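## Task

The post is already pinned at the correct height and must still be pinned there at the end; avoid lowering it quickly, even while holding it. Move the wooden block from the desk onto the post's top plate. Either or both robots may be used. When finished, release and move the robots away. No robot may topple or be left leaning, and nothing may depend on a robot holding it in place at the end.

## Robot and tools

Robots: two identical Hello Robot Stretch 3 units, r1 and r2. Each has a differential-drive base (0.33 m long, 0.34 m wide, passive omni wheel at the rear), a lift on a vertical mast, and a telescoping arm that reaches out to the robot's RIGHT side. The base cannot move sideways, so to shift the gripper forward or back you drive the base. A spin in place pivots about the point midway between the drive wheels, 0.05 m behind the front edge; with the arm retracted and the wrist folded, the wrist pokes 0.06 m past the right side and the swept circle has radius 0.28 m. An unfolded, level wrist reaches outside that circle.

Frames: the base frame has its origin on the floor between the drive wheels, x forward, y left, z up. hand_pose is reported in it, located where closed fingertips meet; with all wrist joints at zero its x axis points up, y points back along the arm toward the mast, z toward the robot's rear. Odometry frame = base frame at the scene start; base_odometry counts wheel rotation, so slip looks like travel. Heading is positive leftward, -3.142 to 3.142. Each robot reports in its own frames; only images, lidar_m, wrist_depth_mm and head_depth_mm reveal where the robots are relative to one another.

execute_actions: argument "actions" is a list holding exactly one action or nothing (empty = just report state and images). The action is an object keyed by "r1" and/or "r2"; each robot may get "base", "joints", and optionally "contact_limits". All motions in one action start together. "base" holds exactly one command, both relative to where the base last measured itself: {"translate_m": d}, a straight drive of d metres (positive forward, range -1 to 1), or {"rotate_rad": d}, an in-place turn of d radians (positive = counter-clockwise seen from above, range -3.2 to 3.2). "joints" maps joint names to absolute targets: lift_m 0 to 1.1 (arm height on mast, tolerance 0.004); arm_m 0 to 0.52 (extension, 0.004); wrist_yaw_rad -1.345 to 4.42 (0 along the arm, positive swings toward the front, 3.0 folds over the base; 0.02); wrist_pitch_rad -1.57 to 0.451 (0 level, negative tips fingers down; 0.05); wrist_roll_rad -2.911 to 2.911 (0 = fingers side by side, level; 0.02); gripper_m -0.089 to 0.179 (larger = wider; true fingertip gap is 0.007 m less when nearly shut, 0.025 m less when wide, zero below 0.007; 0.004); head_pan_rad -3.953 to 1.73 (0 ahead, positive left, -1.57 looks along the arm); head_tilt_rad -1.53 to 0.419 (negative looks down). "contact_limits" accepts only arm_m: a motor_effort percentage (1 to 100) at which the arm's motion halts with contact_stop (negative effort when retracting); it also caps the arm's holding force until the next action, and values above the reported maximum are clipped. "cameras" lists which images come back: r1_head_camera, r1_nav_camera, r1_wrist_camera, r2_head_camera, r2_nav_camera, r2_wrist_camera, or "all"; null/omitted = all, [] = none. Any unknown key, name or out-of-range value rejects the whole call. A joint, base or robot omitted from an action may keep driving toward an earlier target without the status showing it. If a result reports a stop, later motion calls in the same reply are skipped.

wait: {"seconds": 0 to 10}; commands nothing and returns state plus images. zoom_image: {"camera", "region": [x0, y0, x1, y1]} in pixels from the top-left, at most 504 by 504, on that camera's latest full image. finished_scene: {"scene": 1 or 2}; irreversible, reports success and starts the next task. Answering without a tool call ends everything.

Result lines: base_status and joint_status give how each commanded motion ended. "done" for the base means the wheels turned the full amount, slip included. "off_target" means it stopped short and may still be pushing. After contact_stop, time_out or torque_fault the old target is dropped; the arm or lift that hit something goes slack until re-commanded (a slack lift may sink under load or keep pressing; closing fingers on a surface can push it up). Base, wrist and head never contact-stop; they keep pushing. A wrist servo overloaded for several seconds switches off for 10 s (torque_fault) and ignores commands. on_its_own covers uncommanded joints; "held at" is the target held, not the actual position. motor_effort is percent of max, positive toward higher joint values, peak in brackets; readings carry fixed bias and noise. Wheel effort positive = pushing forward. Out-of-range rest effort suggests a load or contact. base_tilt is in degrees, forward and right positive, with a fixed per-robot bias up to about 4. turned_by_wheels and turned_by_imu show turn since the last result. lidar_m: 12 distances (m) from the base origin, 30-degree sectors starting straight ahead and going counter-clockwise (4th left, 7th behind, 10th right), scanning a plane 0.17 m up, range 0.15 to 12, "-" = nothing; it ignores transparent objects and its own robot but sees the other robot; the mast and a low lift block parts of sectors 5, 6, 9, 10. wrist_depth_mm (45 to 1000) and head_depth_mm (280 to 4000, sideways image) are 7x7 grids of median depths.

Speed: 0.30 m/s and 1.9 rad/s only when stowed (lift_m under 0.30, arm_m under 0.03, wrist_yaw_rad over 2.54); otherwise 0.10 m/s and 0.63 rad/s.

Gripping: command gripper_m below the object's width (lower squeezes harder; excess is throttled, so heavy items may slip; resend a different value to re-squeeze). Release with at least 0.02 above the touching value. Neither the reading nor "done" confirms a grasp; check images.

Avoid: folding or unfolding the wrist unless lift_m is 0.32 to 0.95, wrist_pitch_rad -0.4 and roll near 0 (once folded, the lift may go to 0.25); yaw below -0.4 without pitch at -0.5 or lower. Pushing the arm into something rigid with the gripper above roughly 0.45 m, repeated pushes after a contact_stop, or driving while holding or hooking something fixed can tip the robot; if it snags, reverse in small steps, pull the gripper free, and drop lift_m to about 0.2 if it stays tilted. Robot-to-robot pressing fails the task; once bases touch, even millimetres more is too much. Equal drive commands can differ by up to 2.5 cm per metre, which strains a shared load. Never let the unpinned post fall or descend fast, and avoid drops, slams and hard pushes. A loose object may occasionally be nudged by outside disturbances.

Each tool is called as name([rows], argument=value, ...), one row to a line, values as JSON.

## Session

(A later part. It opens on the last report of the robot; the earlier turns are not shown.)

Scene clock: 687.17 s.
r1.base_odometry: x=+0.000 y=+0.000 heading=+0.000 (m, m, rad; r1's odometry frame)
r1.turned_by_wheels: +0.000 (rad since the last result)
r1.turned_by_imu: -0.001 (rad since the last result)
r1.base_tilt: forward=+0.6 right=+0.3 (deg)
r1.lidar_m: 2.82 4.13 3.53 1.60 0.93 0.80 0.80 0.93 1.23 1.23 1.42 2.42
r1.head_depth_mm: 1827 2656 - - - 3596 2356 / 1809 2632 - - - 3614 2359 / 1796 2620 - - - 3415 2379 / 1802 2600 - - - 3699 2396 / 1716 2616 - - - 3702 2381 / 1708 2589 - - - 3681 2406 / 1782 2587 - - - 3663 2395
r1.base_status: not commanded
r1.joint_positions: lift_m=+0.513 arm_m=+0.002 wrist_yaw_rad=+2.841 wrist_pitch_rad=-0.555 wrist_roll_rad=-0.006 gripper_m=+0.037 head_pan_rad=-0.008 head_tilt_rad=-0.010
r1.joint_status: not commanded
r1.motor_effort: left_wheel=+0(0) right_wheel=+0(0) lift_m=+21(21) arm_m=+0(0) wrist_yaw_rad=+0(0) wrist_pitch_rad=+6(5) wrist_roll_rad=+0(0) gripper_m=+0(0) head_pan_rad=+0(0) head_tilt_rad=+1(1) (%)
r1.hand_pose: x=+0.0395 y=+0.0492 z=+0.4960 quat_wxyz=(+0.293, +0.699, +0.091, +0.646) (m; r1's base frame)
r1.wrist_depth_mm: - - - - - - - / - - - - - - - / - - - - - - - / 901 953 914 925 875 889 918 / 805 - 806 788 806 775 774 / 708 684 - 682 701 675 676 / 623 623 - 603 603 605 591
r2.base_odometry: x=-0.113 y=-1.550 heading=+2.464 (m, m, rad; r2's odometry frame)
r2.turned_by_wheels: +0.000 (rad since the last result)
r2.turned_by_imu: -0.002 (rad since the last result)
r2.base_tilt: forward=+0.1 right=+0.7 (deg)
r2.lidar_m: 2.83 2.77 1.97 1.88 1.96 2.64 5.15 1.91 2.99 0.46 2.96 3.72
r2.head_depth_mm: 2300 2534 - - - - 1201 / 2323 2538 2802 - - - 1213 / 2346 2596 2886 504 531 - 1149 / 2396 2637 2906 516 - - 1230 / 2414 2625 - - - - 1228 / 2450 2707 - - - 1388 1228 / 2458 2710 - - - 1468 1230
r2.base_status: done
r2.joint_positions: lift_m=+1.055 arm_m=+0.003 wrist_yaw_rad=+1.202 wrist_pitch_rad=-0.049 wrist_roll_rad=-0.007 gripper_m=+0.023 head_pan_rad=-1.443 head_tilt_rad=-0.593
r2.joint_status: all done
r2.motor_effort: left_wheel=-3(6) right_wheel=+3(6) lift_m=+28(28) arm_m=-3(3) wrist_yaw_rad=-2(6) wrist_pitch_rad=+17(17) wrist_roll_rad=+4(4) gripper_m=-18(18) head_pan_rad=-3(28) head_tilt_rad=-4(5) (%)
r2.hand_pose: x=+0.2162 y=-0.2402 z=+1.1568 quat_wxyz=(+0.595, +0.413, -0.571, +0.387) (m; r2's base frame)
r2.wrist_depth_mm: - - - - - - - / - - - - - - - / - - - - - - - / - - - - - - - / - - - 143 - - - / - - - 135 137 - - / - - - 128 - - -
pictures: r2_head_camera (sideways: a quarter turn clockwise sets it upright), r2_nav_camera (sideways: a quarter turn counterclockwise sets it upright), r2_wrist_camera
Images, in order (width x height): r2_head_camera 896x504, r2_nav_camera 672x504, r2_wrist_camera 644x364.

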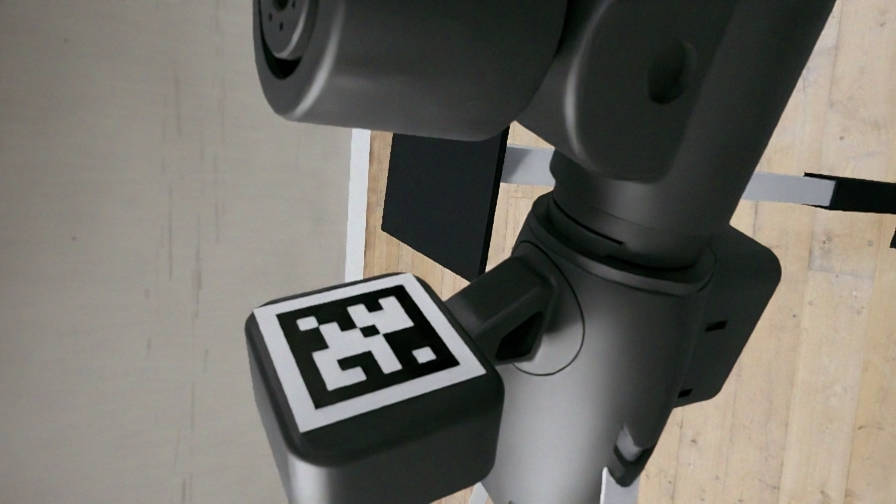

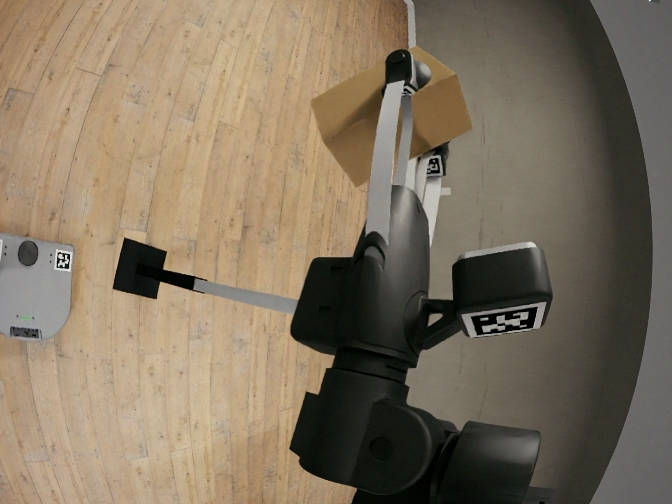

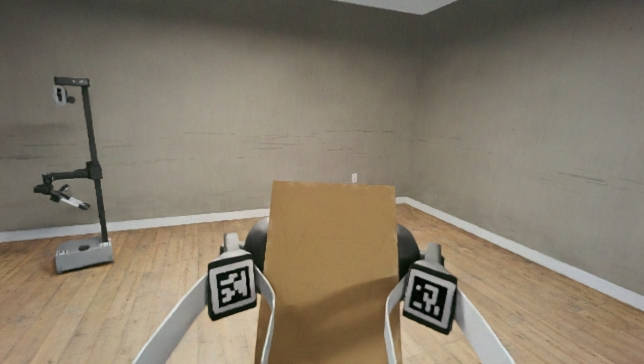

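execute_actions([
  {"r2": {"base": {"translate_m": 0.022}, "joints": {"lift_m": 1.035, "wrist_yaw_rad": 0.0, "arm_m": 0.12, "head_pan_rad": -1.57, "head_tilt_rad": -0.45}}},
], cameras=["r1_head_camera", "r2_head_camera", "r2_nav_camera", "r2_wrist_camera"])

Scene clock: 724.33 s.
r1.base_odometry: x=+0.000 y=+0.000 heading=+0.000 (m, m, rad; r1's odometry frame)
r1.turned_by_wheels: +0.000 (rad since the last result)
r1.turned_by_imu: +0.000 (rad since the last result)
r1.base_tilt: forward=+0.6 right=+0.3 (deg)
r1.lidar_m: 2.80 4.14 3.55 1.61 0.93 0.80 0.80 0.92 1.23 1.23 1.42 2.41
r1.head_depth_mm: 1813 2664 - - - 3556 2366 / 1808 2621 - - - 3639 2378 / 1805 2639 - - - 3397 2370 / 1799 2638 - - - 3616 2369 / 1706 2595 - - - 3689 2374 / 1710 2603 - - - 3744 2375 / 1766 2580 - - - 3699 2380
r1.base_status: not commanded
r1.joint_positions: lift_m=+0.513 arm_m=+0.002 wrist_yaw_rad=+2.841 wrist_pitch_rad=-0.555 wrist_roll_rad=-0.006 gripper_m=+0.037 head_pan_rad=-0.008 head_tilt_rad=-0.010
r1.joint_status: not commanded
r1.motor_effort: left_wheel=+0(0) right_wheel=+0(1) lift_m=+21(21) arm_m=+0(0) wrist_yaw_rad=+1(0) wrist_pitch_rad=+6(6) wrist_roll_rad=+0(0) gripper_m=+0(0) head_pan_rad=+0(1) head_tilt_rad=+1(0) (%)
r1.hand_pose: x=+0.0395 y=+0.0492 z=+0.4960 quat_wxyz=(+0.293, +0.699, +0.091, +0.646) (m; r1's base frame)
r1.wrist_depth_mm: - - - - - - - / - - - - - - - / - - - - - - - / 895 990 969 913 902 880 900 / 822 - 820 794 815 790 772 / 700 698 - 689 679 668 672 / 626 624 - 607 598 598 596
r2.base_odometry: x=-0.131 y=-1.536 heading=+2.464 (m, m, rad; r2's odometry frame)
r2.turned_by_wheels: +0.000 (rad since the last result)
r2.turned_by_imu: -0.001 (rad since the last result)
r2.base_tilt: forward=+0.0 right=+0.8 (deg)
r2.lidar_m: 2.82 2.77 1.97 1.88 1.96 2.64 3.14 1.93 2.98 0.46 2.95 3.69
r2.head_depth_mm: 2385 2583 - - - 1650 1335 / 2388 2548 - - - 1652 1334 / 2380 2564 2709 - - 1544 1306 / 2377 2547 2737 2904 515 1590 1306 / 2373 2552 2776 2892 1969 1643 1334 / 2391 2548 2774 2922 2145 1637 1332 / 2376 2536 2788 2900 2163 1655 1337
r2.base_status: done
r2.joint_positions: lift_m=+1.035 arm_m=+0.120 wrist_yaw_rad=+0.002 wrist_pitch_rad=-0.030 wrist_roll_rad=+0.002 gripper_m=+0.023 head_pan_rad=-1.563 head_tilt_rad=-0.458
r2.joint_status: all done
r2.motor_effort: left_wheel=-3(4) right_wheel=+2(5) lift_m=+20(25) arm_m=+3(3) wrist_yaw_rad=-2(24) wrist_pitch_rad=+10(17) wrist_roll_rad=-1(4) gripper_m=-17(20) head_pan_rad=-2(12) head_tilt_rad=+4(22) (%)
r2.hand_pose: x=-0.0210 y=-0.5200 z=+1.1421 quat_wxyz=(+0.707, +0.011, -0.708, -0.010) (m; r2's base frame)
r2.wrist_depth_mm: - - - - - - - / - - - - - - - / - - - - - - - / - - - 149 - - - / - - - 142 - - - / - - - 135 136 - - / - - - 129 - - -
pictures: r1_head_camera (sideways: a quarter turn clockwise sets it upright), r2_head_camera (sideways: a quarter turn clockwise sets it upright), r2_nav_camera (sideways: a quarter turn counterclockwise sets it upright), r2_wrist_camera
Images, in order (width x height): r1_head_camera 896x504, r2_head_camera 896x504, r2_nav_camera 672x504, r2_wrist_camera 644x364.

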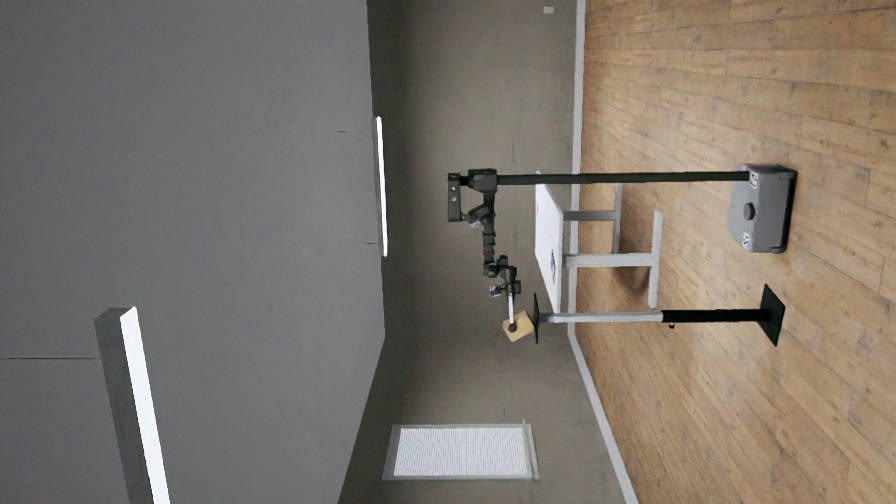

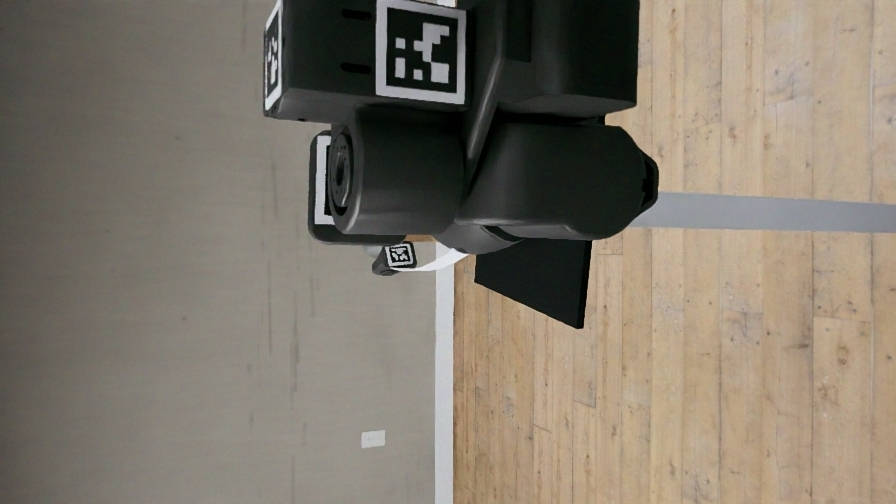

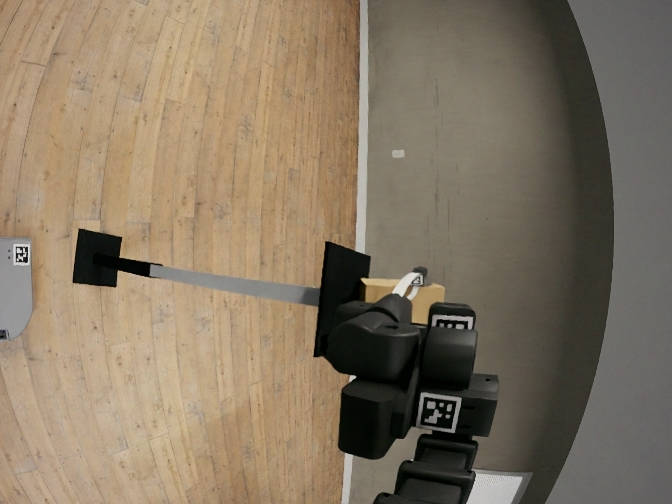

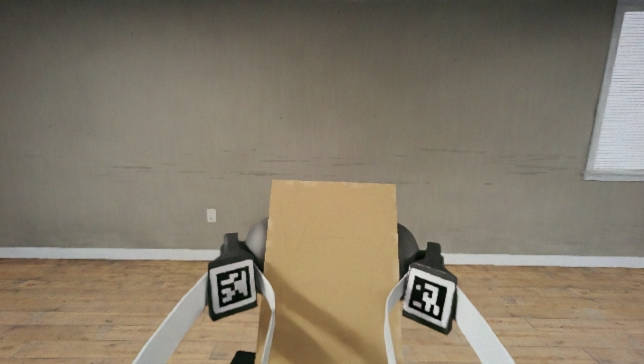

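zoom_image(camera="r1_head_camera", region=[460, 250, 580, 360])

Region (460, 250, 580, 360) of r1_head_camera's 896x504 image, scaled by 4.200, with more detail than that image has; it fills the top 462 rows of this view, and the rest is white.

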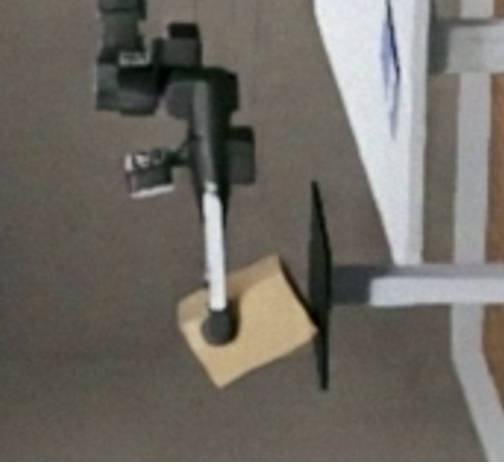

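execute_actions([
  {"r2": {"joints": {"lift_m": 1.029, "arm_m": 0.09}}},
], cameras=[])

execute_actions([
  {"r2": {"joints": {"lift_m": 1.02, "arm_m": 0.073}}},
], cameras=["r1_head_camera", "r2_nav_camera", "r2_wrist_camera"])

zoom_image(camera="r1_head_camera", region=[460, 250, 580, 360])

Scene clock: 758.73 s.
r1.base_odometry: x=+0.000 y=+0.000 heading=+0.000 (m, m, rad; r1's odometry frame)
r1.turned_by_wheels: +0.000 (rad since the last result)
r1.turned_by_imu: +0.000 (rad since the last result)
r1.base_tilt: forward=+0.6 right=+0.2 (deg)
r1.lidar_m: 2.80 4.11 3.53 1.61 0.93 0.80 0.80 0.93 1.23 1.23 1.42 2.43
r1.head_depth_mm: 1804 2634 - - - 3626 2376 / 1806 2647 - - - 3665 2375 / 1816 2628 - - - 3360 2357 / 1801 2606 - - - 3658 2377 / 1712 2611 - - - 3675 2387 / 1709 2598 - - - 3716 2384 / 1786 2580 - - - 3729 2409
r1.base_status: not commanded
r1.joint_positions: lift_m=+0.513 arm_m=+0.002 wrist_yaw_rad=+2.841 wrist_pitch_rad=-0.555 wrist_roll_rad=-0.006 gripper_m=+0.037 head_pan_rad=-0.008 head_tilt_rad=-0.010
r1.joint_status: not commanded
r1.motor_effort: left_wheel=-1(1) right_wheel=+0(0) lift_m=+21(21) arm_m=+0(0) wrist_yaw_rad=+0(1) wrist_pitch_rad=+5(6) wrist_roll_rad=+0(0) gripper_m=+0(0) head_pan_rad=+0(0) head_tilt_rad=+1(1) (%)
r1.hand_pose: x=+0.0395 y=+0.0492 z=+0.4960 quat_wxyz=(+0.293, +0.699, +0.091, +0.646) (m; r1's base frame)
r1.wrist_depth_mm: - - - - - - - / - - - - - - - / - - - - - - - / 898 966 909 919 891 887 877 / 791 - 812 782 794 779 741 / 698 689 - 689 669 666 679 / 612 607 - 620 601 595 595
r2.base_odometry: x=-0.131 y=-1.536 heading=+2.464 (m, m, rad; r2's odometry frame)
r2.turned_by_wheels: +0.000 (rad since the last result)
r2.turned_by_imu: -0.001 (rad since the last result)
r2.base_tilt: forward=+0.1 right=+0.7 (deg)
r2.lidar_m: 2.81 2.77 1.96 1.88 1.96 2.64 3.14 1.92 2.99 0.46 2.96 3.71
r2.head_depth_mm: 2388 2564 2700 - - 1525 1340 / 2375 2554 2749 - - 1543 1340 / 2377 2547 2704 - - 1498 1304 / 2385 2565 2746 2927 507 1599 1306 / 2401 2552 2764 2870 1988 1640 1335 / 2393 2548 2758 2924 2126 1634 1334 / 2396 2560 2754 2897 2131 1641 1338
r2.base_status: not commanded
r2.joint_positions: lift_m=+1.029 arm_m=+0.090 wrist_yaw_rad=+0.002 wrist_pitch_rad=-0.021 wrist_roll_rad=+0.002 gripper_m=+0.023 head_pan_rad=-1.563 head_tilt_rad=-0.458
r2.joint_status: all done
r2.motor_effort: left_wheel=-3(3) right_wheel=+2(2) lift_m=+18(17) arm_m=-3(3) wrist_yaw_rad=-2(2) wrist_pitch_rad=+8(9) wrist_roll_rad=-1(1) gripper_m=-18(18) head_pan_rad=-3(3) head_tilt_rad=+4(5) (%)
r2.hand_pose: x=-0.0210 y=-0.4910 z=+1.1384 quat_wxyz=(+0.707, +0.008, -0.708, -0.007) (m; r2's base frame)
r2.wrist_depth_mm: - - - - - - - / - - - - - - - / - - - - - - - / - - - 145 - - - / - - - 140 - - - / - - - 135 137 - - / - - - 132 237 - -
pictures: none
No camera images: the call's "cameras" was empty. Leave "cameras" out to get every camera's image.

Scene clock: 759.70 s.
r1.base_odometry: x=+0.000 y=+0.000 heading=+0.000 (m, m, rad; r1's odometry frame)
r1.turned_by_wheels: +0.000 (rad since the last result)
r1.turned_by_imu: +0.000 (rad since the last result)
r1.base_tilt: forward=+0.6 right=+0.3 (deg)
r1.lidar_m: 2.80 4.13 3.54 1.61 0.93 0.80 0.80 0.93 1.23 1.23 1.42 2.43
r1.head_depth_mm: 1806 2636 - - - 3579 2366 / 1805 2662 - - - 3669 2359 / 1815 2625 - - - 3392 2377 / 1809 2629 - - - 3662 2374 / 1719 2595 - - - 3663 2395 / 1702 2609 - - - 3657 2391 / 1773 2599 - - - 3728 2383
r1.base_status: not commanded
r1.joint_positions: lift_m=+0.513 arm_m=+0.002 wrist_yaw_rad=+2.841 wrist_pitch_rad=-0.555 wrist_roll_rad=-0.006 gripper_m=+0.037 head_pan_rad=-0.008 head_tilt_rad=-0.010
r1.joint_status: not commanded
r1.motor_effort: left_wheel=+1(0) right_wheel=+0(0) lift_m=+21(21) arm_m=+0(0) wrist_yaw_rad=+1(0) wrist_pitch_rad=+6(6) wrist_roll_rad=+0(0) gripper_m=+0(0) head_pan_rad=+0(0) head_tilt_rad=+1(2) (%)
r1.hand_pose: x=+0.0395 y=+0.0492 z=+0.4960 quat_wxyz=(+0.293, +0.699, +0.091, +0.646) (m; r1's base frame)
r1.wrist_depth_mm: - - - - - - - / - - - - - - - / - - - - - - - / 890 940 949 908 906 899 891 / 797 - 816 791 797 749 786 / 694 682 - 680 675 660 673 / 618 623 - 599 603 595 584
r2.base_odometry: x=-0.131 y=-1.536 heading=+2.464 (m, m, rad; r2's odometry frame)
r2.turned_by_wheels: +0.000 (rad since the last result)
r2.turned_by_imu: +0.000 (rad since the last result)
r2.base_tilt: forward=+0.0 right=+0.8 (deg)
r2.lidar_m: 2.82 2.78 1.97 1.88 1.96 2.64 3.14 1.93 3.00 0.46 2.96 3.72
r2.head_depth_mm: 2377 2546 2726 - - - 1299 / 2374 2530 2737 - - - 1342 / 2363 2562 2751 - - - 1300 / 2360 2561 2758 2900 1894 1650 1295 / 2360 2556 2762 2894 1976 1646 1341 / 2367 2563 2756 2883 2129 1644 1336 / 2417 2569 2757 2934 2136 1633 1335
r2.base_status: not commanded
r2.joint_positions: lift_m=+1.020 arm_m=+0.073 wrist_yaw_rad=+0.002 wrist_pitch_rad=-0.020 wrist_roll_rad=+0.002 gripper_m=+0.023 head_pan_rad=-1.563 head_tilt_rad=-0.458
r2.joint_status: all done
r2.motor_effort: left_wheel=-2(3) right_wheel=+2(2) lift_m=+18(19) arm_m=-3(4) wrist_yaw_rad=-2(2) wrist_pitch_rad=+8(8) wrist_roll_rad=-1(1) gripper_m=-18(17) head_pan_rad=-2(2) head_tilt_rad=+4(4) (%)
r2.hand_pose: x=-0.0210 y=-0.4740 z=+1.1296 quat_wxyz=(+0.707, +0.008, -0.708, -0.007) (m; r2's base frame)
r2.wrist_depth_mm: - - - - - - - / - - - - - - - / - - - - - - - / - - - 137 - - - / - - - 137 - - - / - - - 137 137 - - / - - 256 136 226 - -
pictures: r1_head_camera (sideways: a quarter turn clockwise sets it upright), r2_nav_camera (sideways: a quarter turn counterclockwise sets it upright), r2_wrist_camera
Images, in order (width x height): r1_head_camera 896x504, r2_nav_camera 672x504, r2_wrist_camera 644x364.

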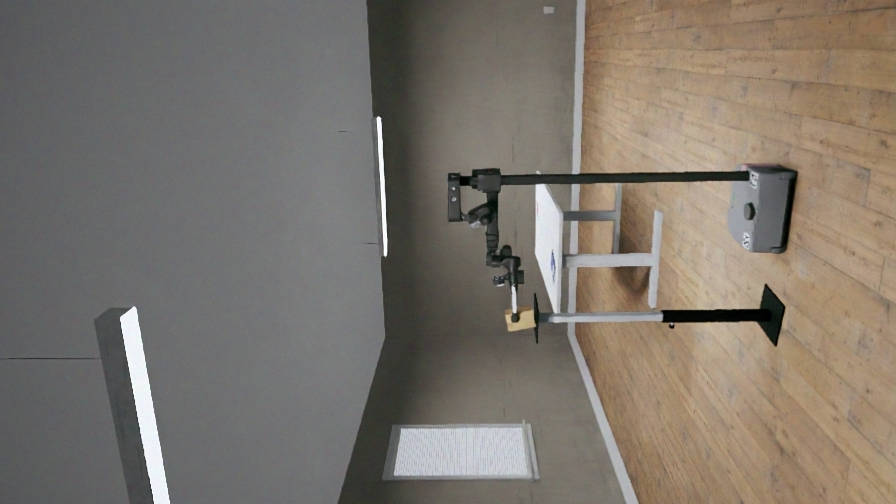

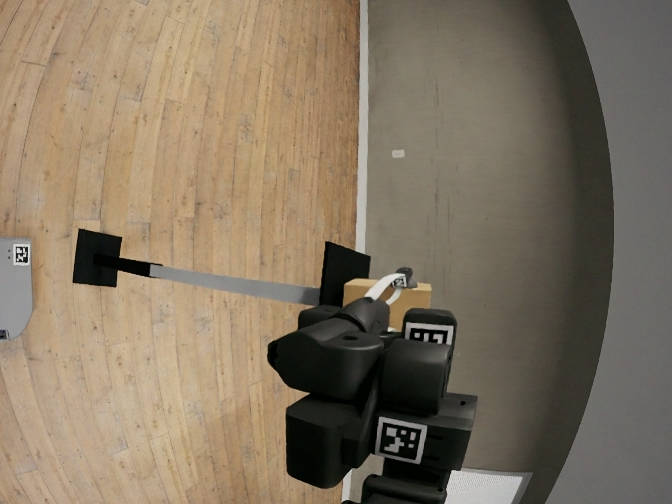

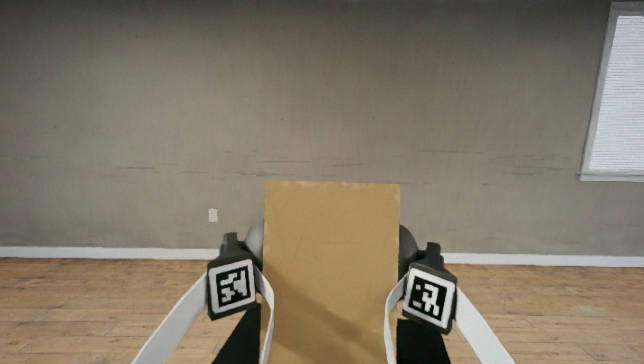

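Region (460, 250, 580, 360) of r1_head_camera's 896x504 image, scaled by 4.200, with more detail than that image has; it fills the top 462 rows of this view, and the rest is white.

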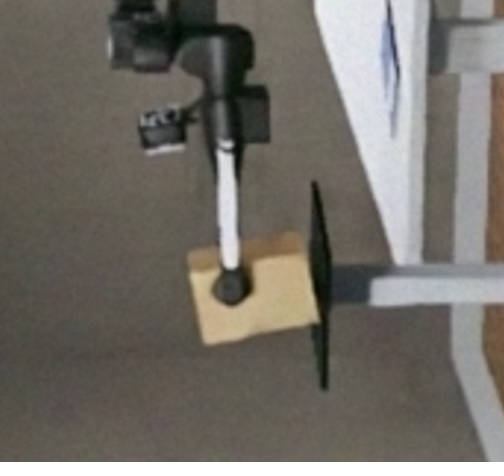

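execute_actions([
  {"r2": {"joints": {"lift_m": 1.011, "arm_m": 0.061}}},
], cameras=["r1_head_camera", "r2_nav_camera", "r2_wrist_camera"])

zoom_image(camera="r1_head_camera", region=[460, 250, 580, 360])

Scene clock: 773.23 s.
r1.base_odometry: x=+0.000 y=+0.000 heading=+0.000 (m, m, rad; r1's odometry frame)
r1.turned_by_wheels: +0.000 (rad since the last result)
r1.turned_by_imu: +0.000 (rad since the last result)
r1.base_tilt: forward=+0.6 right=+0.2 (deg)
r1.lidar_m: 2.80 4.12 3.54 1.61 0.93 0.80 0.80 0.93 1.23 1.23 1.42 2.42
r1.head_depth_mm: 1809 2646 - - - 3615 2361 / 1817 2632 - - - 3611 2351 / 1809 2661 - - - 3372 2362 / 1801 2637 - - - 3650 2367 / 1710 2636 - - - 3689 2382 / 1706 2608 - - - 3714 2387 / 1781 2600 - - - 3698 2412
r1.base_status: not commanded
r1.joint_positions: lift_m=+0.513 arm_m=+0.002 wrist_yaw_rad=+2.841 wrist_pitch_rad=-0.555 wrist_roll_rad=-0.006 gripper_m=+0.037 head_pan_rad=-0.008 head_tilt_rad=-0.010
r1.joint_status: not commanded
r1.motor_effort: left_wheel=+0(0) right_wheel=+0(0) lift_m=+21(21) arm_m=+0(0) wrist_yaw_rad=+0(0) wrist_pitch_rad=+6(6) wrist_roll_rad=+0(0) gripper_m=+0(0) head_pan_rad=+0(0) head_tilt_rad=+1(1) (%)
r1.hand_pose: x=+0.0395 y=+0.0492 z=+0.4960 quat_wxyz=(+0.293, +0.699, +0.091, +0.646) (m; r1's base frame)
r1.wrist_depth_mm: - - - - - - - / - - - - - - - / - - - - - - - / 891 948 951 915 896 882 869 / 814 - 812 778 787 768 772 / 712 676 - 684 678 663 660 / 625 626 - 592 594 596 598
r2.base_odometry: x=-0.131 y=-1.536 heading=+2.464 (m, m, rad; r2's odometry frame)
r2.turned_by_wheels: +0.000 (rad since the last result)
r2.turned_by_imu: -0.001 (rad since the last result)
r2.base_tilt: forward=+0.0 right=+0.8 (deg)
r2.lidar_m: 2.80 2.76 1.97 1.88 1.97 2.63 3.15 1.93 2.98 0.46 2.95 3.73
r2.head_depth_mm: 2392 2572 2778 - - - - / 2375 2548 2796 - - - 1302 / 2366 2559 2745 - - - 1253 / 2382 2550 2778 2874 507 1640 1300 / 2370 2543 2740 2914 1964 1642 1335 / 2371 2572 2745 2906 2130 1641 1336 / 2383 2546 2775 2921 2142 1641 1327
r2.base_status: not commanded
r2.joint_positions: lift_m=+1.011 arm_m=+0.061 wrist_yaw_rad=+0.002 wrist_pitch_rad=-0.023 wrist_roll_rad=+0.002 gripper_m=+0.023 head_pan_rad=-1.563 head_tilt_rad=-0.458
r2.joint_status: all done
r2.motor_effort: left_wheel=-2(2) right_wheel=+2(2) lift_m=+18(19) arm_m=-2(1) wrist_yaw_rad=-2(2) wrist_pitch_rad=+8(8) wrist_roll_rad=-1(1) gripper_m=-18(18) head_pan_rad=-3(3) head_tilt_rad=+4(4) (%)
r2.hand_pose: x=-0.0210 y=-0.4619 z=+1.1198 quat_wxyz=(+0.707, +0.009, -0.708, -0.008) (m; r2's base frame)
r2.wrist_depth_mm: - - - - - - - / - - - - - - - / - - - - - - - / - - - 140 - - - / - - - 134 - - - / - - 269 137 137 - - / - - 221 140 210 - -
pictures: r1_head_camera (sideways: a quarter turn clockwise sets it upright), r2_nav_camera (sideways: a quarter turn counterclockwise sets it upright), r2_wrist_camera
Images, in order (width x height): r1_head_camera 896x504, r2_nav_camera 672x504, r2_wrist_camera 644x364.

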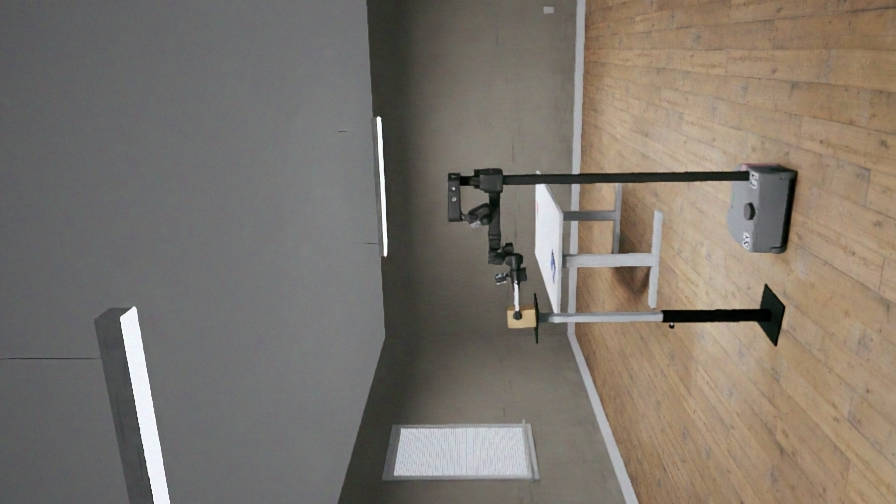

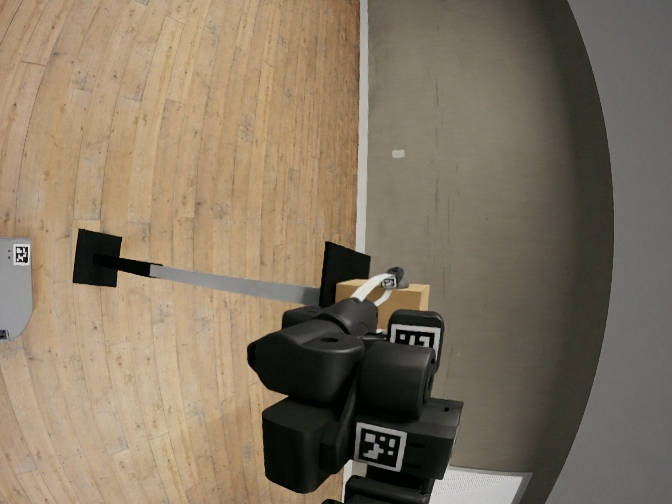

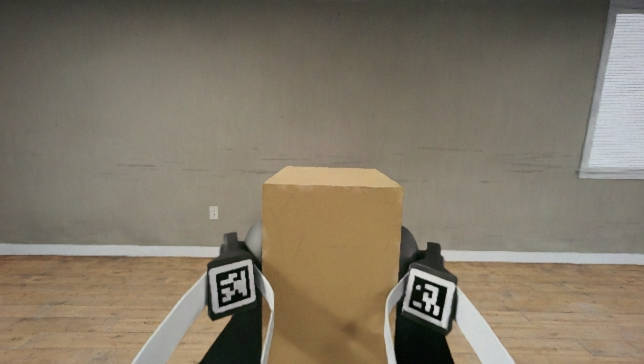

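Region (460, 250, 580, 360) of r1_head_camera's 896x504 image, scaled by 4.200, with more detail than that image has; it fills the top 462 rows of this view, and the rest is white.

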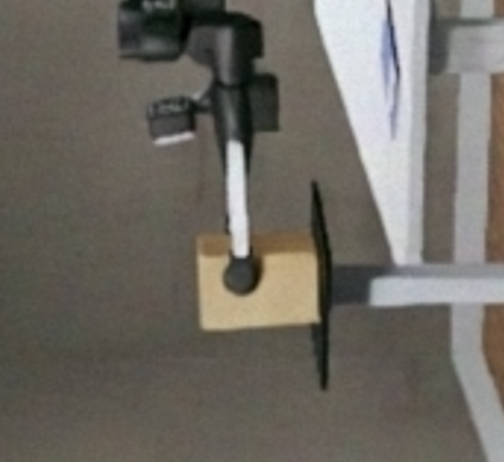

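execute_actions([
  {"r2": {"joints": {"lift_m": 1.006, "arm_m": 0.057, "gripper_m": 0.14}}},
], cameras=["r2_wrist_camera"])

execute_actions([
  {"r2": {"joints": {"lift_m": 1.095, "arm_m": 0.004}}},
], cameras=["r1_head_camera", "r2_nav_camera", "r2_wrist_camera"])

zoom_image(camera="r1_head_camera", region=[440, 240, 580, 360])

Scene clock: 797.70 s.
r1.base_odometry: x=+0.000 y=+0.000 heading=+0.000 (m, m, rad; r1's odometry frame)
r1.turned_by_wheels: +0.000 (rad since the last result)
r1.turned_by_imu: +0.000 (rad since the last result)
r1.base_tilt: forward=+0.6 right=+0.1 (deg)
r1.lidar_m: 2.81 4.11 3.55 1.61 0.93 0.80 0.80 0.92 1.23 1.23 1.42 2.42
r1.head_depth_mm: 1809 2623 - - - 3611 2351 / 1805 2654 - - - 3616 2361 / 1805 2620 - - - 3391 2360 / 1803 2616 - - - 3617 2400 / 1713 2597 - - - 3640 2373 / 1708 2587 - - - 3727 2372 / 1780 2588 - - - 3657 2406
r1.base_status: not commanded
r1.joint_positions: lift_m=+0.513 arm_m=+0.002 wrist_yaw_rad=+2.841 wrist_pitch_rad=-0.555 wrist_roll_rad=-0.006 gripper_m=+0.037 head_pan_rad=-0.008 head_tilt_rad=-0.010
r1.joint_status: not commanded
r1.motor_effort: left_wheel=+0(0) right_wheel=+0(0) lift_m=+21(21) arm_m=+0(0) wrist_yaw_rad=+0(1) wrist_pitch_rad=+6(6) wrist_roll_rad=+0(0) gripper_m=+0(0) head_pan_rad=+0(0) head_tilt_rad=+2(1) (%)
r1.hand_pose: x=+0.0395 y=+0.0492 z=+0.4960 quat_wxyz=(+0.293, +0.699, +0.091, +0.646) (m; r1's base frame)
r1.wrist_depth_mm: - - - - - - - / - - - - - - - / - - - - - - - / 923 962 938 924 926 899 905 / 817 - 824 779 803 788 755 / 711 694 - 698 676 674 677 / 626 627 - 609 610 596 594
r2.base_odometry: x=-0.131 y=-1.536 heading=+2.464 (m, m, rad; r2's odometry frame)
r2.turned_by_wheels: +0.000 (rad since the last result)
r2.turned_by_imu: -0.001 (rad since the last result)
r2.base_tilt: forward=+0.0 right=+0.8 (deg)
r2.lidar_m: 2.81 2.76 1.97 1.88 1.96 2.64 3.14 1.93 2.98 0.46 2.96 3.72
r2.head_depth_mm: 2354 2584 2765 - - - - / 2368 2561 2752 2954 - - 1269 / 2380 2588 2759 - - - 1239 / 2363 2555 2767 2899 507 1642 1300 / 2366 2561 2774 2908 2001 1641 1335 / 2363 2571 2765 2887 2139 1641 1329 / 2366 2557 2728 2912 2129 1645 1339
r2.base_status: not commanded
r2.joint_positions: lift_m=+1.006 arm_m=+0.057 wrist_yaw_rad=+0.002 wrist_pitch_rad=-0.021 wrist_roll_rad=+0.002 gripper_m=+0.140 head_pan_rad=-1.563 head_tilt_rad=-0.458
r2.joint_status: all done
r2.motor_effort: left_wheel=-2(2) right_wheel=+2(2) lift_m=+17(18) arm_m=-2(3) wrist_yaw_rad=-2(1) wrist_pitch_rad=+7(8) wrist_roll_rad=-1(1) gripper_m=-1(89) head_pan_rad=-3(3) head_tilt_rad=+4(4) (%)
r2.hand_pose: x=-0.0210 y=-0.4580 z=+1.1155 quat_wxyz=(+0.707, +0.008, -0.708, -0.007) (m; r2's base frame)
r2.wrist_depth_mm: - - - - - - - / - - - - - - - / - - - - - - - / - - - 138 - - - / - - - 137 - - - / - - - 141 - - - / - - 211 146 205 - -
pictures: r2_wrist_camera
Images, in order (width x height): r2_wrist_camera 644x364.

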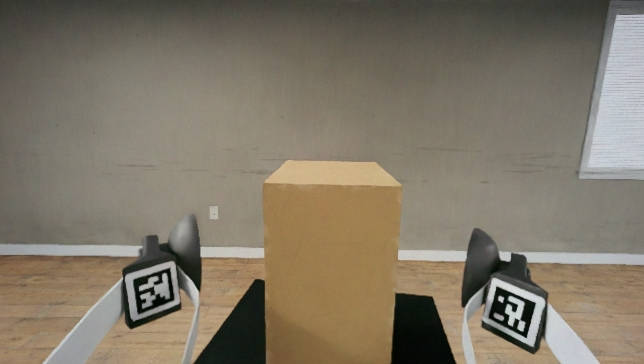

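Scene clock: 799.33 s.
r1.base_odometry: x=+0.000 y=+0.000 heading=+0.000 (m, m, rad; r1's odometry frame)
r1.turned_by_wheels: +0.000 (rad since the last result)
r1.turned_by_imu: +0.000 (rad since the last result)
r1.base_tilt: forward=+0.6 right=+0.3 (deg)
r1.lidar_m: 2.81 4.12 3.55 1.61 0.93 0.80 0.80 0.92 1.23 1.23 1.42 2.42
r1.head_depth_mm: 1816 2672 - - - 3629 2350 / 1807 2664 - - - 3628 2361 / 1808 2656 - - - 3396 2382 / 1803 2629 - - - 3641 2370 / 1712 2599 - - - 3731 2379 / 1710 2571 - - - 3670 2389 / 1782 2568 - - - 3724 2385
r1.base_status: not commanded
r1.joint_positions: lift_m=+0.513 arm_m=+0.002 wrist_yaw_rad=+2.841 wrist_pitch_rad=-0.555 wrist_roll_rad=-0.006 gripper_m=+0.037 head_pan_rad=-0.008 head_tilt_rad=-0.010
r1.joint_status: not commanded
r1.motor_effort: left_wheel=+1(0) right_wheel=+0(0) lift_m=+21(21) arm_m=+0(0) wrist_yaw_rad=+1(0) wrist_pitch_rad=+6(5) wrist_roll_rad=+0(0) gripper_m=+0(0) head_pan_rad=+0(0) head_tilt_rad=+1(1) (%)
r1.hand_pose: x=+0.0395 y=+0.0492 z=+0.4960 quat_wxyz=(+0.293, +0.699, +0.091, +0.646) (m; r1's base frame)
r1.wrist_depth_mm: - - - - - - - / - - - - - - - / - - - - - - - / 891 947 945 919 919 865 922 / 802 - 809 782 817 755 764 / 689 683 - 687 684 661 676 / 616 624 - 615 608 598 596
r2.base_odometry: x=-0.131 y=-1.536 heading=+2.464 (m, m, rad; r2's odometry frame)
r2.turned_by_wheels: +0.000 (rad since the last result)
r2.turned_by_imu: +0.000 (rad since the last result)
r2.base_tilt: forward=+0.0 right=+0.7 (deg)
r2.lidar_m: 2.81 2.77 1.97 1.88 1.96 2.64 3.16 1.93 3.00 0.46 2.96 3.71
r2.head_depth_mm: 2394 - - - - - 1302 / 2374 - - - - - 1265 / 2406 - - - - - 1266 / 2378 2522 2765 2868 507 1645 1300 / 2377 2561 2764 2888 1975 1655 1339 / 2391 2558 2754 2901 2149 1638 1334 / 2382 2551 2751 2902 2139 1640 1337
r2.base_status: not commanded
r2.joint_positions: lift_m=+1.095 arm_m=+0.004 wrist_yaw_rad=+0.002 wrist_pitch_rad=-0.021 wrist_roll_rad=+0.002 gripper_m=+0.140 head_pan_rad=-1.563 head_tilt_rad=-0.458
r2.joint_status: all done
r2.motor_effort: left_wheel=-2(2) right_wheel=+1(1) lift_m=+26(27) arm_m=-3(4) wrist_yaw_rad=-3(2) wrist_pitch_rad=+8(8) wrist_roll_rad=-1(1) gripper_m=+0(1) head_pan_rad=-3(3) head_tilt_rad=+4(4) (%)
r2.hand_pose: x=-0.0211 y=-0.4050 z=+1.2040 quat_wxyz=(+0.707, +0.008, -0.708, -0.007) (m; r2's base frame)
r2.wrist_depth_mm: - - - - - - - / - - - - - - - / - - - - - - - / - - - - - - - / - - - - - - - / - - - 220 - - - / - - - 205 - - -
pictures: r1_head_camera (sideways: a quarter turn clockwise sets it upright), r2_nav_camera (sideways: a quarter turn counterclockwise sets it upright), r2_wrist_camera
Images, in order (width x height): r1_head_camera 896x504, r2_nav_camera 672x504, r2_wrist_camera 644x364.

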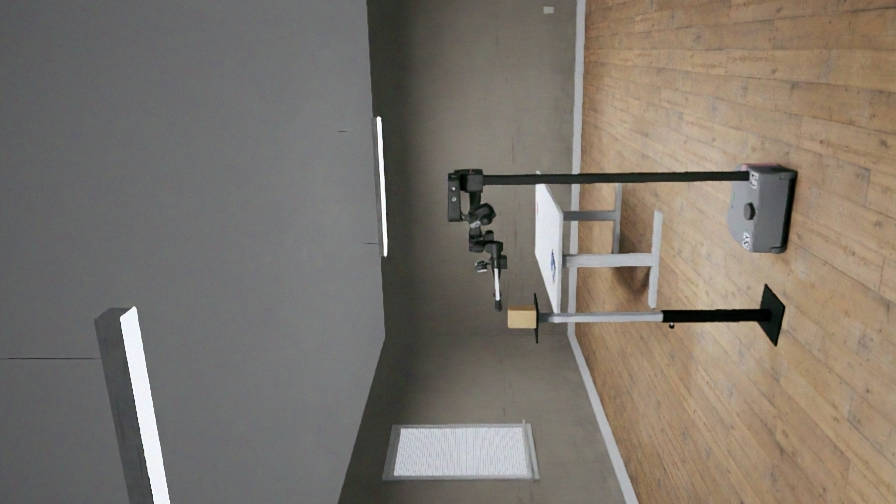

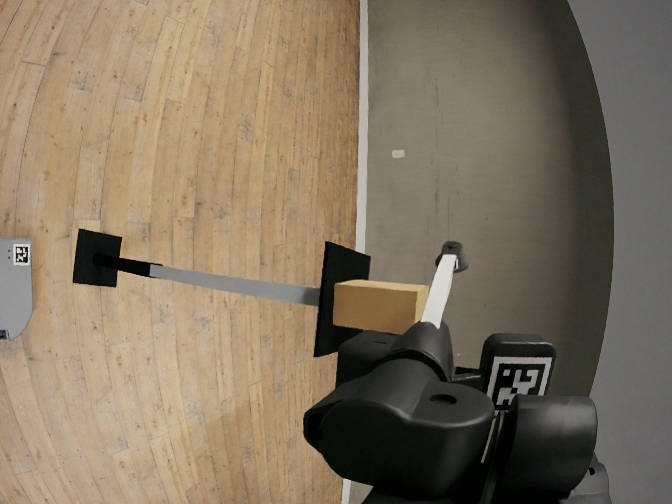

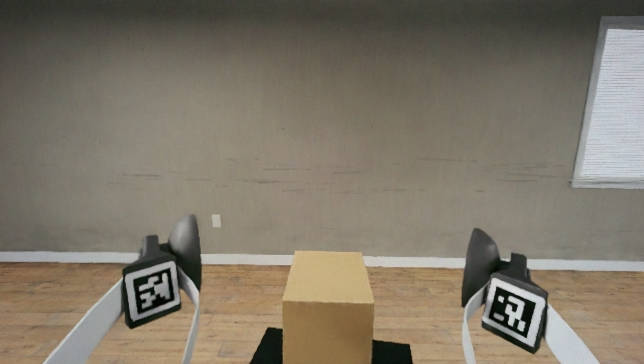

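Region (440, 240, 580, 360) of r1_head_camera's 896x504 image, scaled by 3.600, with more detail than that image has; it fills the top 432 rows of this view, and the rest is white.

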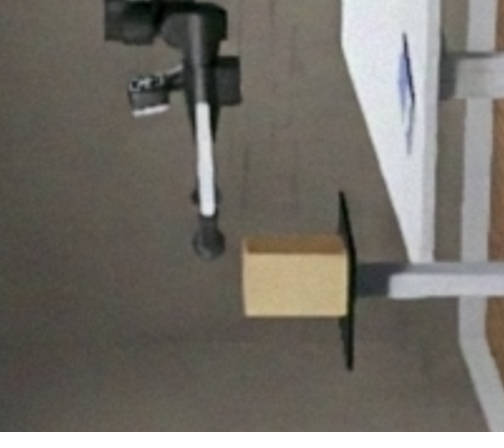

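execute_actions([
  {"r2": {"base": {"translate_m": 0.08}, "joints": {"wrist_yaw_rad": 1.2}}},
], cameras=["r1_head_camera", "r2_nav_camera"])

Scene clock: 809.90 s.
r1.base_odometry: x=+0.000 y=+0.000 heading=+0.000 (m, m, rad; r1's odometry frame)
r1.turned_by_wheels: +0.000 (rad since the last result)
r1.turned_by_imu: +0.000 (rad since the last result)
r1.base_tilt: forward=+0.6 right=+0.2 (deg)
r1.lidar_m: 2.73 4.10 3.55 1.61 0.92 0.80 0.80 0.93 1.23 1.23 1.42 2.43
r1.head_depth_mm: 1814 2643 - - - 3565 2357 / 1806 2654 - - - 3602 2377 / 1807 2633 - - - 3435 2375 / 1798 2613 - - - 3680 2369 / 1708 2612 - - - 3658 2375 / 1709 2610 - - - 3679 2369 / 1783 2583 - - - 3633 2399
r1.base_status: not commanded
r1.joint_positions: lift_m=+0.513 arm_m=+0.002 wrist_yaw_rad=+2.841 wrist_pitch_rad=-0.555 wrist_roll_rad=-0.006 gripper_m=+0.037 head_pan_rad=-0.008 head_tilt_rad=-0.010
r1.joint_status: not commanded
r1.motor_effort: left_wheel=+1(0) right_wheel=+0(0) lift_m=+21(21) arm_m=+0(0) wrist_yaw_rad=+0(0) wrist_pitch_rad=+6(6) wrist_roll_rad=+0(0) gripper_m=+0(0) head_pan_rad=+0(0) head_tilt_rad=+0(1) (%)
r1.hand_pose: x=+0.0395 y=+0.0492 z=+0.4960 quat_wxyz=(+0.293, +0.699, +0.091, +0.646) (m; r1's base frame)
r1.wrist_depth_mm: - - - - - - - / - - - - - - - / - - - - - - - / 867 946 927 917 907 893 870 / 820 - 831 775 794 774 776 / 716 700 - 668 682 673 666 / 616 617 - 601 594 594 586
r2.base_odometry: x=-0.193 y=-1.486 heading=+2.464 (m, m, rad; r2's odometry frame)
r2.turned_by_wheels: +0.000 (rad since the last result)
r2.turned_by_imu: -0.002 (rad since the last result)
r2.base_tilt: forward=+0.0 right=+0.8 (deg)
r2.lidar_m: 2.75 2.72 1.97 1.88 1.96 2.65 3.19 2.00 3.00 0.47 2.95 3.64
r2.head_depth_mm: 2379 - - - - - 1301 / 2398 - - - - - 1253 / 2379 - - - - - 1300 / 2372 2558 2769 2934 - - 1335 / 2372 2585 2762 2901 - - 1337 / 2365 2532 2737 - - - 1303 / 2383 2493 - - - - 1335
r2.base_status: done
r2.joint_positions: lift_m=+1.095 arm_m=+0.004 wrist_yaw_rad=+1.198 wrist_pitch_rad=-0.021 wrist_roll_rad=+0.002 gripper_m=+0.140 head_pan_rad=-1.563 head_tilt_rad=-0.458
r2.joint_status: all done
r2.motor_effort: left_wheel=-3(4) right_wheel=+2(6) lift_m=+26(26) arm_m=-3(2) wrist_yaw_rad=+1(4) wrist_pitch_rad=+8(8) wrist_roll_rad=-1(1) gripper_m=+0(0) head_pan_rad=-3(2) head_tilt_rad=+4(4) (%)
r2.hand_pose: x=+0.2167 y=-0.2425 z=+1.2040 quat_wxyz=(+0.588, +0.405, -0.580, +0.392) (m; r2's base frame)
r2.wrist_depth_mm: - - - - - - - / - - - - - - - / - - - - - - - / - - - - - - - / - - - - - - - / - - - - - - - / - - - - - - -
pictures: r1_head_camera (sideways: a quarter turn clockwise sets it upright), r2_nav_camera (sideways: a quarter turn counterclockwise sets it upright)
Images, in order (width x height): r1_head_camera 896x504, r2_nav_camera 672x504.

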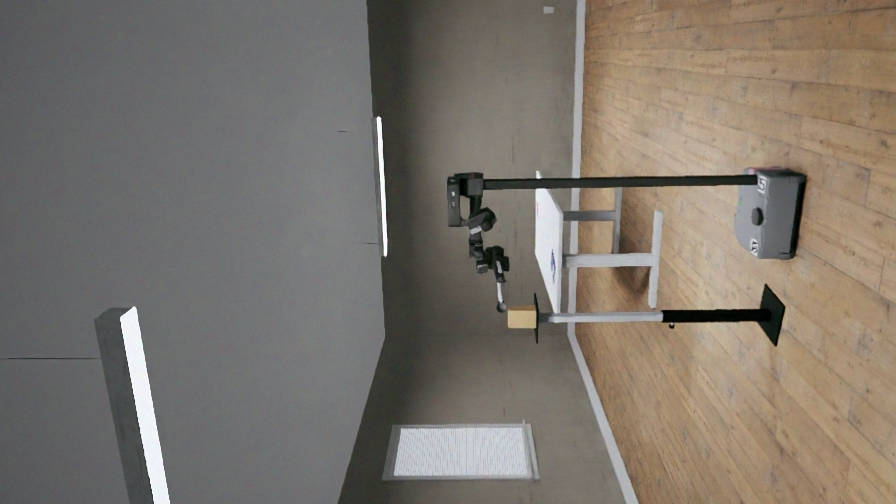

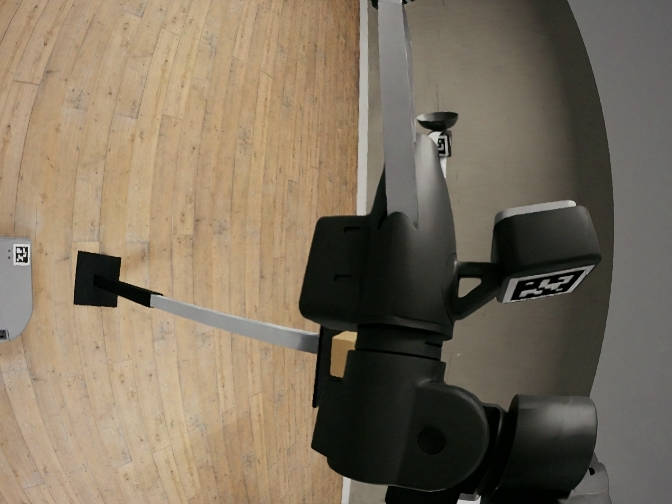

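The block is standing upright on the plate, the gripper is about 0.4 m away, and the pin hasn't been touched.

finished_scene(scene=2)

The scene is finished: the task was done.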